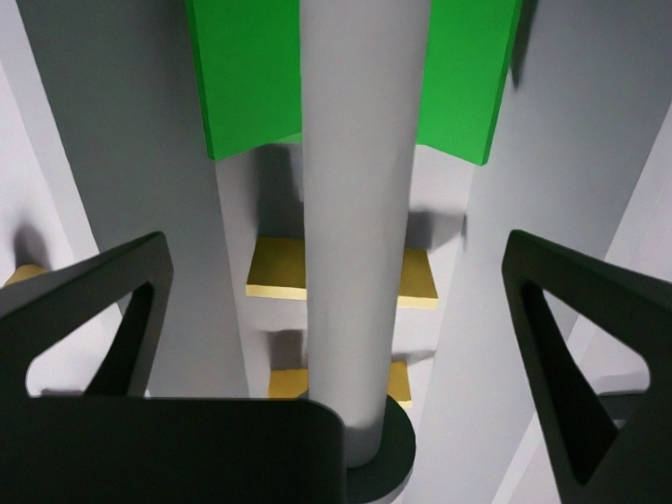

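Scene clock: 57.93 s.
Motor temperatures (°C, as the motors report them): arm1=[26 34 49 30 28 26] | arm2=[28 34 46 27 27 30] | arm3=[30 30 38 30 28 31] | arm4=[30 32 37 28 27 29]
arm1.joint_positions: joint1_rad=+1.010 joint2_rad=+2.106 joint3_rad=+2.198 joint4_rad=-1.676 joint5_rad=-0.005 joint6_rad=-0.567 gripper_m=+0.022
arm1.joint_status: not commanded
arm1.on_its_own: joint3_rad reads +2.198 and still pushes toward +2.290 since a time_out
arm1.hand: x=-0.1026 y=-0.0153 z=+0.9945 quat_wxyz=(+0.008, -0.018, -1.000, +0.001) (m; scene frame)
arm2.joint_positions: joint1_rad=-0.382 joint2_rad=+1.369 joint3_rad=+1.217 joint4_rad=-1.442 joint5_rad=+0.017 joint6_rad=-1.971 gripper_m=+0.024
arm2.joint_status: not commanded
arm2.hand: x=-0.4799 y=-0.0001 z=+0.9786 quat_wxyz=(+0.014, +1.000, -0.008, +0.000) (m; scene frame)
arm3.joint_positions: joint1_rad=+0.787 joint2_rad=+0.634 joint3_rad=+1.429 joint4_rad=-1.133 joint5_rad=-0.194 joint6_rad=+0.241 gripper_m=+0.094
arm3.joint_status: not commanded
arm3.hand: x=+0.8458 y=+0.2021 z=+1.3896 quat_wxyz=(-0.579, -0.334, -0.741, +0.064) (m; scene frame)
arm4.joint_positions: joint1_rad=+1.004 joint2_rad=+1.908 joint3_rad=+1.795 joint4_rad=-1.457 joint5_rad=+0.006 joint6_rad=-0.552 gripper_m=+0.024
arm4.joint_status: gripper_m off_target (ended at +0.024, target +0.000)
arm4.hand: x=+0.1502 y=-0.0172 z=+1.0052 quat_wxyz=(+0.000, +1.000, -0.021, +0.004) (m; scene frame)
pictures: none
No camera images: the call's "cameras" was empty. Leave "cameras" out to get every camera's image.

{"op": "execute_actions", "data": {"actions": [{"arm1":{"joints":{"gripper_m":0.093,"joint3_rad":2.2}},"arm4":{"joints":{"joint3_rad":1.84}},"arm2":{"joints":{"joint3_rad":1.30}}}], "cameras": []}}

{"op": "execute_actions", "data": {"actions": [{"arm1":{"joints":{"joint2_rad":1.85}}}], "cameras": []}}

{"op": "execute_actions", "data": {"actions": [{"arm1":{"joints":{"joint2_rad":0.6,"joint3_rad":0.8,"joint6_rad":1.41}}}], "cameras": []}}

{"op": "execute_actions", "data": {"actions": [{"arm1":{"joints":{"joint1_rad":-0.14}}}], "cameras": []}}

{"op": "execute_actions", "data": {"actions": [{"arm1":{"joints":{"joint2_rad":1.235,"joint3_rad":1.25,"joint4_rad":-1.56}}}], "cameras": ["arm1_cam_wrist"]}}

Scene clock: 67.63 s.
Motor temperatures (°C, as the motors report them): arm1=[26 35 50 30 28 26] | arm2=[28 34 48 27 27 29] | arm3=[30 30 38 30 28 31] | arm4=[30 33 37 28 27 29]
arm1.joint_positions: joint1_rad=+1.010 joint2_rad=+2.042 joint3_rad=+2.198 joint4_rad=-1.676 joint5_rad=-0.004 joint6_rad=-0.567 gripper_m=+0.093
arm1.joint_status: all done
arm1.hand: x=-0.1078 y=-0.0114 z=+1.0346 quat_wxyz=(-0.019, -0.018, -0.999, +0.019) (m; scene frame)
arm2.joint_positions: joint1_rad=-0.382 joint2_rad=+1.369 joint3_rad=+1.217 joint4_rad=-1.442 joint5_rad=+0.013 joint6_rad=-1.971 gripper_m=+0.024
arm2.joint_status: all done
arm2.hand: x=-0.4804 y=+0.0003 z=+0.9788 quat_wxyz=(+0.013, +1.000, -0.008, -0.002) (m; scene frame)
arm3.joint_positions: joint1_rad=+0.787 joint2_rad=+0.634 joint3_rad=+1.429 joint4_rad=-1.133 joint5_rad=-0.194 joint6_rad=+0.241 gripper_m=+0.094
arm3.joint_status: not commanded
arm3.hand: x=+0.8458 y=+0.2021 z=+1.3896 quat_wxyz=(-0.579, -0.334, -0.741, +0.064) (m; scene frame)
arm4.joint_positions: joint1_rad=+1.004 joint2_rad=+1.916 joint3_rad=+1.795 joint4_rad=-1.455 joint5_rad=+0.006 joint6_rad=-0.552 gripper_m=+0.024
arm4.joint_status: all done
arm4.hand: x=+0.1496 y=-0.0166 z=+1.0008 quat_wxyz=(+0.001, +1.000, -0.021, +0.006) (m; scene frame)
pictures: none
No camera images: the call's "cameras" was empty. Leave "cameras" out to get every camera's image.

Scene clock: 68.97 s.
Motor temperatures (°C, as the motors report them): arm1=[26 35 49 30 28 26] | arm2=[28 34 48 27 27 29] | arm3=[30 30 38 30 28 31] | arm4=[30 33 37 28 27 29]
arm1.joint_positions: joint1_rad=+1.010 joint2_rad=+1.827 joint3_rad=+2.195 joint4_rad=-1.676 joint5_rad=-0.003 joint6_rad=-0.567 gripper_m=+0.093
arm1.joint_status: all done
arm1.hand: x=-0.1400 y=+0.0131 z=+1.1632 quat_wxyz=(-0.107, -0.017, -0.991, +0.078) (m; scene frame)
arm2.joint_positions: joint1_rad=-0.382 joint2_rad=+1.369 joint3_rad=+1.217 joint4_rad=-1.442 joint5_rad=+0.013 joint6_rad=-1.971 gripper_m=+0.024
arm2.joint_status: not commanded
arm2.hand: x=-0.4804 y=+0.0003 z=+0.9788 quat_wxyz=(+0.013, +1.000, -0.008, -0.002) (m; scene frame)
arm3.joint_positions: joint1_rad=+0.787 joint2_rad=+0.634 joint3_rad=+1.429 joint4_rad=-1.133 joint5_rad=-0.194 joint6_rad=+0.241 gripper_m=+0.094
arm3.joint_status: not commanded
arm3.hand: x=+0.8458 y=+0.2021 z=+1.3896 quat_wxyz=(-0.579, -0.334, -0.741, +0.064) (m; scene frame)
arm4.joint_positions: joint1_rad=+1.004 joint2_rad=+1.916 joint3_rad=+1.795 joint4_rad=-1.455 joint5_rad=+0.006 joint6_rad=-0.552 gripper_m=+0.024
arm4.joint_status: not commanded
arm4.hand: x=+0.1496 y=-0.0166 z=+1.0008 quat_wxyz=(+0.001, +1.000, -0.021, +0.006) (m; scene frame)
pictures: none
No camera images: the call's "cameras" was empty. Leave "cameras" out to get every camera's image.

Scene clock: 71.30 s.
Motor temperatures (°C, as the motors report them): arm1=[26 35 48 30 28 26] | arm2=[28 34 49 27 27 29] | arm3=[30 30 38 30 28 31] | arm4=[30 33 38 28 27 29]
arm1.joint_positions: joint1_rad=+1.010 joint2_rad=+0.605 joint3_rad=+0.808 joint4_rad=-1.671 joint5_rad=-0.003 joint6_rad=+1.397 gripper_m=+0.093
arm1.joint_status: all done
arm1.hand: x=-0.5161 y=+0.2692 z=+1.0168 quat_wxyz=(-0.051, -0.840, -0.540, -0.015) (m; scene frame)
arm2.joint_positions: joint1_rad=-0.382 joint2_rad=+1.369 joint3_rad=+1.217 joint4_rad=-1.442 joint5_rad=+0.013 joint6_rad=-1.971 gripper_m=+0.024
arm2.joint_status: not commanded
arm2.hand: x=-0.4804 y=+0.0003 z=+0.9788 quat_wxyz=(+0.013, +1.000, -0.008, -0.002) (m; scene frame)
arm3.joint_positions: joint1_rad=+0.787 joint2_rad=+0.634 joint3_rad=+1.429 joint4_rad=-1.133 joint5_rad=-0.194 joint6_rad=+0.241 gripper_m=+0.094
arm3.joint_status: not commanded
arm3.hand: x=+0.8458 y=+0.2021 z=+1.3896 quat_wxyz=(-0.579, -0.334, -0.741, +0.064) (m; scene frame)
arm4.joint_positions: joint1_rad=+1.004 joint2_rad=+1.916 joint3_rad=+1.795 joint4_rad=-1.455 joint5_rad=+0.006 joint6_rad=-0.552 gripper_m=+0.024
arm4.joint_status: not commanded
arm4.hand: x=+0.1495 y=-0.0167 z=+1.0008 quat_wxyz=(+0.001, +1.000, -0.021, +0.006) (m; scene frame)
pictures: none
No camera images: the call's "cameras" was empty. Leave "cameras" out to get every camera's image.

Scene clock: 72.87 s.
Motor temperatures (°C, as the motors report them): arm1=[26 34 47 30 28 26] | arm2=[28 34 50 27 27 29] | arm3=[30 30 38 30 28 31] | arm4=[30 33 38 28 27 29]
arm1.joint_positions: joint1_rad=-0.136 joint2_rad=+0.605 joint3_rad=+0.808 joint4_rad=-1.671 joint5_rad=-0.001 joint6_rad=+1.399 gripper_m=+0.093
arm1.joint_status: all done
arm1.hand: x=-0.6649 y=+0.2073 z=+1.0188 quat_wxyz=(-0.058, -0.998, +0.003, +0.012) (m; scene frame)
arm2.joint_positions: joint1_rad=-0.382 joint2_rad=+1.369 joint3_rad=+1.217 joint4_rad=-1.442 joint5_rad=+0.013 joint6_rad=-1.971 gripper_m=+0.024
arm2.joint_status: not commanded
arm2.hand: x=-0.4804 y=+0.0003 z=+0.9788 quat_wxyz=(+0.013, +1.000, -0.008, -0.002) (m; scene frame)
arm3.joint_positions: joint1_rad=+0.787 joint2_rad=+0.634 joint3_rad=+1.429 joint4_rad=-1.133 joint5_rad=-0.194 joint6_rad=+0.241 gripper_m=+0.094
arm3.joint_status: not commanded
arm3.hand: x=+0.8458 y=+0.2021 z=+1.3896 quat_wxyz=(-0.579, -0.334, -0.741, +0.064) (m; scene frame)
arm4.joint_positions: joint1_rad=+1.004 joint2_rad=+1.916 joint3_rad=+1.795 joint4_rad=-1.455 joint5_rad=+0.006 joint6_rad=-0.552 gripper_m=+0.024
arm4.joint_status: not commanded
arm4.hand: x=+0.1496 y=-0.0166 z=+1.0008 quat_wxyz=(+0.001, +1.000, -0.021, +0.006) (m; scene frame)
pictures: none
No camera images: the call's "cameras" was empty. Leave "cameras" out to get every camera's image.

Scene clock: 74.17 s.
Motor temperatures (°C, as the motors report them): arm1=[26 34 47 30 28 26] | arm2=[28 34 50 27 27 29] | arm3=[30 30 38 30 28 31] | arm4=[30 33 38 28 27 29]
arm1.joint_positions: joint1_rad=-0.136 joint2_rad=+1.239 joint3_rad=+1.207 joint4_rad=-1.562 joint5_rad=-0.001 joint6_rad=+1.399 gripper_m=+0.093
arm1.joint_status: all done
arm1.hand: x=-0.6984 y=+0.0204 z=+1.0399 quat_wxyz=(+0.005, -1.000, +0.003, +0.001) (m; scene frame)
arm2.joint_positions: joint1_rad=-0.382 joint2_rad=+1.369 joint3_rad=+1.217 joint4_rad=-1.442 joint5_rad=+0.013 joint6_rad=-1.971 gripper_m=+0.024
arm2.joint_status: not commanded
arm2.hand: x=-0.4804 y=+0.0003 z=+0.9788 quat_wxyz=(+0.013, +1.000, -0.008, -0.002) (m; scene frame)
arm3.joint_positions: joint1_rad=+0.787 joint2_rad=+0.634 joint3_rad=+1.429 joint4_rad=-1.133 joint5_rad=-0.194 joint6_rad=+0.241 gripper_m=+0.094
arm3.joint_status: not commanded
arm3.hand: x=+0.8458 y=+0.2021 z=+1.3896 quat_wxyz=(-0.579, -0.334, -0.741, +0.064) (m; scene frame)
arm4.joint_positions: joint1_rad=+1.004 joint2_rad=+1.916 joint3_rad=+1.795 joint4_rad=-1.455 joint5_rad=+0.006 joint6_rad=-0.552 gripper_m=+0.024
arm4.joint_status: not commanded
arm4.hand: x=+0.1496 y=-0.0166 z=+1.0008 quat_wxyz=(+0.001, +1.000, -0.021, +0.006) (m; scene frame)
pictures: arm1_cam_wrist
camera_calibration (this result's frames):
arm1_cam_wrist: T_world_to_cam=[[0.0119373, 0.999907, 0.00653248, -0.0175921], [0.809398, -0.0134985, 0.587105, -0.0383494], [0.587139, -0.00172108, -0.809484, 1.3742], [0, 0, 0, 1]] pos_world=[-0.775594, 0.0194379, 1.13502]
Images, in order (width x height): arm1_cam_wrist 672x504.

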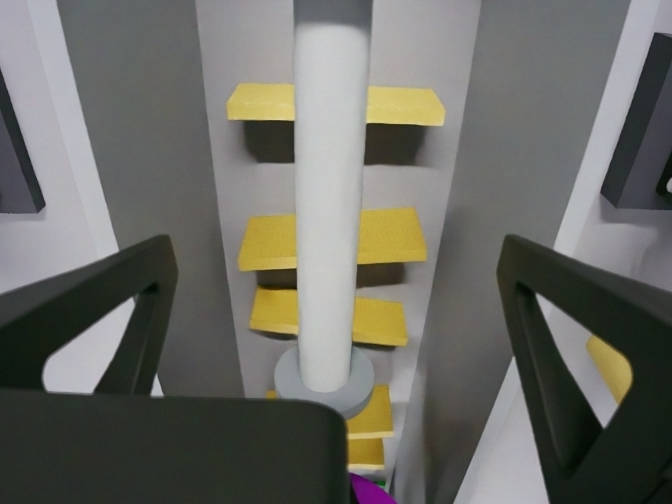

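{"op": "execute_actions", "data": {"actions": [{"arm1":{"joints":{"joint2_rad":1.27,"joint3_rad":1.03,"joint4_rad":-1.33}}}], "cameras": ["arm1_cam_wrist"]}}

{"op": "execute_actions", "data": {"actions": [{"arm1":{"joints":{"gripper_m":0}}}], "cameras": []}}

Scene clock: 76.87 s.
Motor temperatures (°C, as the motors report them): arm1=[26 33 47 30 28 26] | arm2=[28 34 51 27 27 29] | arm3=[30 30 38 30 28 31] | arm4=[30 33 39 28 27 29]
arm1.joint_positions: joint1_rad=-0.136 joint2_rad=+1.263 joint3_rad=+1.032 joint4_rad=-1.339 joint5_rad=-0.001 joint6_rad=+1.399 gripper_m=+0.093
arm1.joint_status: all done
arm1.hand: x=-0.6998 y=+0.0143 z=+0.9662 quat_wxyz=(-0.007, -1.000, +0.003, +0.003) (m; scene frame)
arm2.joint_positions: joint1_rad=-0.382 joint2_rad=+1.369 joint3_rad=+1.217 joint4_rad=-1.442 joint5_rad=+0.013 joint6_rad=-1.971 gripper_m=+0.024
arm2.joint_status: not commanded
arm2.hand: x=-0.4804 y=+0.0003 z=+0.9788 quat_wxyz=(+0.013, +1.000, -0.008, -0.002) (m; scene frame)
arm3.joint_positions: joint1_rad=+0.787 joint2_rad=+0.634 joint3_rad=+1.429 joint4_rad=-1.133 joint5_rad=-0.194 joint6_rad=+0.241 gripper_m=+0.094
arm3.joint_status: not commanded
arm3.hand: x=+0.8458 y=+0.2021 z=+1.3896 quat_wxyz=(-0.579, -0.334, -0.741, +0.064) (m; scene frame)
arm4.joint_positions: joint1_rad=+1.004 joint2_rad=+1.916 joint3_rad=+1.795 joint4_rad=-1.455 joint5_rad=+0.006 joint6_rad=-0.552 gripper_m=+0.024
arm4.joint_status: not commanded
arm4.hand: x=+0.1496 y=-0.0166 z=+1.0008 quat_wxyz=(+0.001, +1.000, -0.021, +0.006) (m; scene frame)
pictures: arm1_cam_wrist
camera_calibration (this result's frames):
arm1_cam_wrist: T_world_to_cam=[[0.0117982, 0.99977, -0.017921, 0.012552], [0.811969, 0.000880978, 0.583701, 0.0108856], [0.583582, -0.0214379, -0.811771, 1.31538], [0, 0, 0, 1]] pos_world=[-0.77662, 0.0156403, 1.06166]
Images, in order (width x height): arm1_cam_wrist 672x504.

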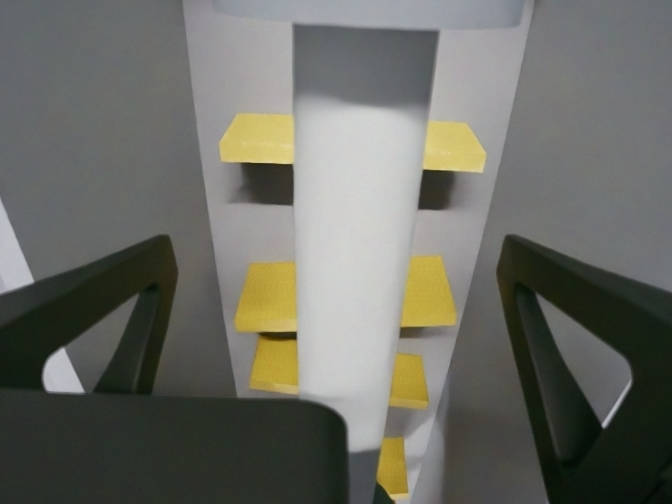

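Scene clock: 77.57 s.
Motor temperatures (°C, as the motors report them): arm1=[26 33 47 30 28 26] | arm2=[28 34 51 27 27 29] | arm3=[30 30 38 30 28 31] | arm4=[30 33 39 28 27 29]
arm1.joint_positions: joint1_rad=-0.136 joint2_rad=+1.263 joint3_rad=+1.031 joint4_rad=-1.340 joint5_rad=+0.000 joint6_rad=+1.414 gripper_m=+0.023
arm1.joint_status: gripper_m off_target (ended at +0.023, target +0.000)
arm1.hand: x=-0.7001 y=+0.0149 z=+0.9660 quat_wxyz=(-0.006, -1.000, +0.011, +0.003) (m; scene frame)
arm2.joint_positions: joint1_rad=-0.382 joint2_rad=+1.369 joint3_rad=+1.217 joint4_rad=-1.448 joint5_rad=+0.015 joint6_rad=-1.971 gripper_m=+0.024
arm2.joint_status: not commanded
arm2.hand: x=-0.4807 y=-0.0011 z=+0.9788 quat_wxyz=(+0.016, +1.000, -0.008, -0.003) (m; scene frame)
arm3.joint_positions: joint1_rad=+0.787 joint2_rad=+0.634 joint3_rad=+1.429 joint4_rad=-1.133 joint5_rad=-0.194 joint6_rad=+0.241 gripper_m=+0.094
arm3.joint_status: not commanded
arm3.hand: x=+0.8458 y=+0.2021 z=+1.3896 quat_wxyz=(-0.579, -0.334, -0.741, +0.064) (m; scene frame)
arm4.joint_positions: joint1_rad=+1.004 joint2_rad=+1.916 joint3_rad=+1.795 joint4_rad=-1.453 joint5_rad=+0.007 joint6_rad=-0.552 gripper_m=+0.024
arm4.joint_status: not commanded
arm4.hand: x=+0.1494 y=-0.0161 z=+1.0008 quat_wxyz=(+0.000, +1.000, -0.021, +0.006) (m; scene frame)
pictures: none
No camera images: the call's "cameras" was empty. Leave "cameras" out to get every camera's image.

{"op": "execute_actions", "data": {"actions": [{"arm2":{"joints":{"gripper_m":0.093,"joint3_rad":1.22}},"arm1":{"joints":{"joint3_rad":1.08}}}], "cameras": []}}

{"op": "execute_actions", "data": {"actions": [{"arm2":{"joints":{"joint3_rad":1.43,"joint2_rad":1.31,"joint4_rad":-1.67}}}], "cameras": []}}

{"op": "execute_actions", "data": {"actions": [{"arm2":{"joints":{"joint1_rad":-0.26,"joint6_rad":1.275}}}], "cameras": []}}

{"op": "execute_actions", "data": {"actions": [{"arm2":{"joints":{"joint3_rad":1.14,"joint2_rad":1.325,"joint4_rad":-1.385}}}], "cameras": ["arm2_cam_wrist"]}}

Scene clock: 84.07 s.
Motor temperatures (°C, as the motors report them): arm1=[26 33 45 30 28 26] | arm2=[28 34 53 27 27 29] | arm3=[30 30 38 30 28 31] | arm4=[30 33 39 28 27 29]
arm1.joint_positions: joint1_rad=-0.136 joint2_rad=+1.272 joint3_rad=+1.031 joint4_rad=-1.333 joint5_rad=+0.000 joint6_rad=+1.415 gripper_m=+0.023
arm1.joint_status: all done
arm1.hand: x=-0.7005 y=+0.0126 z=+0.9629 quat_wxyz=(-0.005, -1.000, +0.011, +0.003) (m; scene frame)
arm2.joint_positions: joint1_rad=-0.382 joint2_rad=+1.365 joint3_rad=+1.217 joint4_rad=-1.446 joint5_rad=+0.003 joint6_rad=-1.975 gripper_m=+0.093
arm2.joint_status: all done
arm2.hand: x=-0.4825 y=-0.0002 z=+0.9802 quat_wxyz=(+0.011, +1.000, -0.006, -0.007) (m; scene frame)
arm3.joint_positions: joint1_rad=+0.787 joint2_rad=+0.634 joint3_rad=+1.429 joint4_rad=-1.133 joint5_rad=-0.194 joint6_rad=+0.241 gripper_m=+0.094
arm3.joint_status: not commanded
arm3.hand: x=+0.8458 y=+0.2021 z=+1.3896 quat_wxyz=(-0.579, -0.334, -0.741, +0.064) (m; scene frame)
arm4.joint_positions: joint1_rad=+1.004 joint2_rad=+1.923 joint3_rad=+1.795 joint4_rad=-1.453 joint5_rad=+0.006 joint6_rad=-0.553 gripper_m=+0.024
arm4.joint_status: not commanded
arm4.hand: x=+0.1491 y=-0.0160 z=+0.9967 quat_wxyz=(+0.002, +1.000, -0.021, +0.008) (m; scene frame)
pictures: none
No camera images: the call's "cameras" was empty. Leave "cameras" out to get every camera's image.

Scene clock: 85.03 s.
Motor temperatures (°C, as the motors report them): arm1=[26 32 45 30 28 26] | arm2=[28 34 53 27 27 29] | arm3=[30 30 38 30 28 31] | arm4=[30 33 39 28 27 29]
arm1.joint_positions: joint1_rad=-0.136 joint2_rad=+1.272 joint3_rad=+1.031 joint4_rad=-1.333 joint5_rad=+0.000 joint6_rad=+1.415 gripper_m=+0.023
arm1.joint_status: not commanded
arm1.hand: x=-0.7005 y=+0.0126 z=+0.9629 quat_wxyz=(-0.005, -1.000, +0.011, +0.003) (m; scene frame)
arm2.joint_positions: joint1_rad=-0.382 joint2_rad=+1.303 joint3_rad=+1.399 joint4_rad=-1.661 joint5_rad=+0.002 joint6_rad=-1.976 gripper_m=+0.093
arm2.joint_status: all done
arm2.hand: x=-0.4878 y=-0.0133 z=+1.0717 quat_wxyz=(-0.002, +1.000, -0.006, -0.001) (m; scene frame)
arm3.joint_positions: joint1_rad=+0.787 joint2_rad=+0.634 joint3_rad=+1.429 joint4_rad=-1.133 joint5_rad=-0.194 joint6_rad=+0.241 gripper_m=+0.094
arm3.joint_status: not commanded
arm3.hand: x=+0.8458 y=+0.2021 z=+1.3896 quat_wxyz=(-0.579, -0.334, -0.741, +0.064) (m; scene frame)
arm4.joint_positions: joint1_rad=+1.004 joint2_rad=+1.923 joint3_rad=+1.795 joint4_rad=-1.453 joint5_rad=+0.006 joint6_rad=-0.553 gripper_m=+0.024
arm4.joint_status: not commanded
arm4.hand: x=+0.1491 y=-0.0160 z=+0.9967 quat_wxyz=(+0.002, +1.000, -0.021, +0.008) (m; scene frame)
pictures: none
No camera images: the call's "cameras" was empty. Leave "cameras" out to get every camera's image.

Scene clock: 87.83 s.
Motor temperatures (°C, as the motors report them): arm1=[26 32 45 30 28 26] | arm2=[28 33 52 27 27 29] | arm3=[30 30 38 30 28 31] | arm4=[30 34 39 28 27 29]
arm1.joint_positions: joint1_rad=-0.136 joint2_rad=+1.272 joint3_rad=+1.031 joint4_rad=-1.333 joint5_rad=+0.000 joint6_rad=+1.415 gripper_m=+0.023
arm1.joint_status: not commanded
arm1.hand: x=-0.7005 y=+0.0126 z=+0.9629 quat_wxyz=(-0.005, -1.000, +0.011, +0.003) (m; scene frame)
arm2.joint_positions: joint1_rad=-0.255 joint2_rad=+1.303 joint3_rad=+1.399 joint4_rad=-1.661 joint5_rad=+0.001 joint6_rad=+1.265 gripper_m=+0.093
arm2.joint_status: all done
arm2.hand: x=-0.5320 y=+0.0031 z=+1.0720 quat_wxyz=(+0.002, +0.008, -1.000, -0.003) (m; scene frame)
arm3.joint_positions: joint1_rad=+0.787 joint2_rad=+0.634 joint3_rad=+1.429 joint4_rad=-1.133 joint5_rad=-0.194 joint6_rad=+0.241 gripper_m=+0.094
arm3.joint_status: not commanded
arm3.hand: x=+0.8458 y=+0.2021 z=+1.3896 quat_wxyz=(-0.579, -0.334, -0.741, +0.064) (m; scene frame)
arm4.joint_positions: joint1_rad=+1.004 joint2_rad=+1.923 joint3_rad=+1.795 joint4_rad=-1.453 joint5_rad=+0.006 joint6_rad=-0.553 gripper_m=+0.024
arm4.joint_status: not commanded
arm4.hand: x=+0.1491 y=-0.0160 z=+0.9967 quat_wxyz=(+0.002, +1.000, -0.021, +0.008) (m; scene frame)
pictures: none
No camera images: the call's "cameras" was empty. Leave "cameras" out to get every camera's image.

Scene clock: 88.90 s.
Motor temperatures (°C, as the motors report them): arm1=[26 32 45 30 28 26] | arm2=[28 33 52 27 27 29] | arm3=[30 30 38 30 28 31] | arm4=[30 34 40 28 27 29]
arm1.joint_positions: joint1_rad=-0.136 joint2_rad=+1.272 joint3_rad=+1.031 joint4_rad=-1.333 joint5_rad=+0.000 joint6_rad=+1.415 gripper_m=+0.023
arm1.joint_status: not commanded
arm1.hand: x=-0.7005 y=+0.0126 z=+0.9629 quat_wxyz=(-0.005, -1.000, +0.011, +0.003) (m; scene frame)
arm2.joint_positions: joint1_rad=-0.255 joint2_rad=+1.311 joint3_rad=+1.144 joint4_rad=-1.395 joint5_rad=+0.001 joint6_rad=+1.266 gripper_m=+0.093
arm2.joint_status: all done
arm2.hand: x=-0.5326 y=+0.0033 z=+0.9721 quat_wxyz=(+0.002, +0.007, -1.000, -0.004) (m; scene frame)
arm3.joint_positions: joint1_rad=+0.787 joint2_rad=+0.634 joint3_rad=+1.429 joint4_rad=-1.133 joint5_rad=-0.194 joint6_rad=+0.241 gripper_m=+0.094
arm3.joint_status: not commanded
arm3.hand: x=+0.8458 y=+0.2021 z=+1.3896 quat_wxyz=(-0.579, -0.334, -0.741, +0.064) (m; scene frame)
arm4.joint_positions: joint1_rad=+1.004 joint2_rad=+1.923 joint3_rad=+1.795 joint4_rad=-1.453 joint5_rad=+0.006 joint6_rad=-0.553 gripper_m=+0.024
arm4.joint_status: not commanded
arm4.hand: x=+0.1491 y=-0.0160 z=+0.9967 quat_wxyz=(+0.002, +1.000, -0.021, +0.008) (m; scene frame)
pictures: arm2_cam_wrist
camera_calibration (this result's frames):
arm2_cam_wrist: T_world_to_cam=[[0.00629793, -0.999956, -0.0069544, 0.0136068], [-0.815286, -0.00916152, 0.578986, -0.989743], [-0.579024, 0.00202342, -0.815308, 0.612531], [0, 0, 0, 1]] pos_world=[-0.452339, 0.00329924, 1.07254]
Images, in order (width x height): arm2_cam_wrist 672x504.

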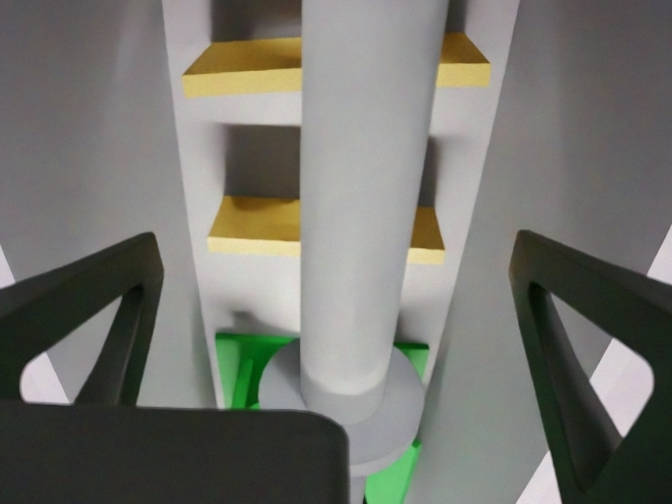

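{"op": "execute_actions", "data": {"actions": [{"arm2":{"joints":{"gripper_m":0}}}], "cameras": []}}

Scene clock: 90.87 s.
Motor temperatures (°C, as the motors report them): arm1=[26 32 45 30 28 26] | arm2=[28 33 51 27 27 29] | arm3=[30 30 38 30 28 31] | arm4=[30 34 40 28 27 29]
arm1.joint_positions: joint1_rad=-0.136 joint2_rad=+1.274 joint3_rad=+1.031 joint4_rad=-1.337 joint5_rad=+0.001 joint6_rad=+1.415 gripper_m=+0.023
arm1.joint_status: not commanded
arm1.hand: x=-0.7005 y=+0.0135 z=+0.9622 quat_wxyz=(-0.002, -1.000, +0.011, +0.003) (m; scene frame)
arm2.joint_positions: joint1_rad=-0.256 joint2_rad=+1.311 joint3_rad=+1.141 joint4_rad=-1.402 joint5_rad=+0.003 joint6_rad=+1.276 gripper_m=+0.024
arm2.joint_status: gripper_m off_target (ended at +0.024, target +0.000)
arm2.hand: x=-0.5326 y=+0.0006 z=+0.9712 quat_wxyz=(+0.002, +0.002, -1.000, +0.001) (m; scene frame)
arm3.joint_positions: joint1_rad=+0.787 joint2_rad=+0.634 joint3_rad=+1.429 joint4_rad=-1.133 joint5_rad=-0.194 joint6_rad=+0.241 gripper_m=+0.094
arm3.joint_status: not commanded
arm3.hand: x=+0.8458 y=+0.2021 z=+1.3896 quat_wxyz=(-0.579, -0.334, -0.741, +0.064) (m; scene frame)
arm4.joint_positions: joint1_rad=+1.004 joint2_rad=+1.923 joint3_rad=+1.795 joint4_rad=-1.452 joint5_rad=+0.007 joint6_rad=-0.553 gripper_m=+0.024
arm4.joint_status: not commanded
arm4.hand: x=+0.1490 y=-0.0158 z=+0.9967 quat_wxyz=(+0.002, +1.000, -0.021, +0.008) (m; scene frame)
pictures: none
No camera images: the call's "cameras" was empty. Leave "cameras" out to get every camera's image.


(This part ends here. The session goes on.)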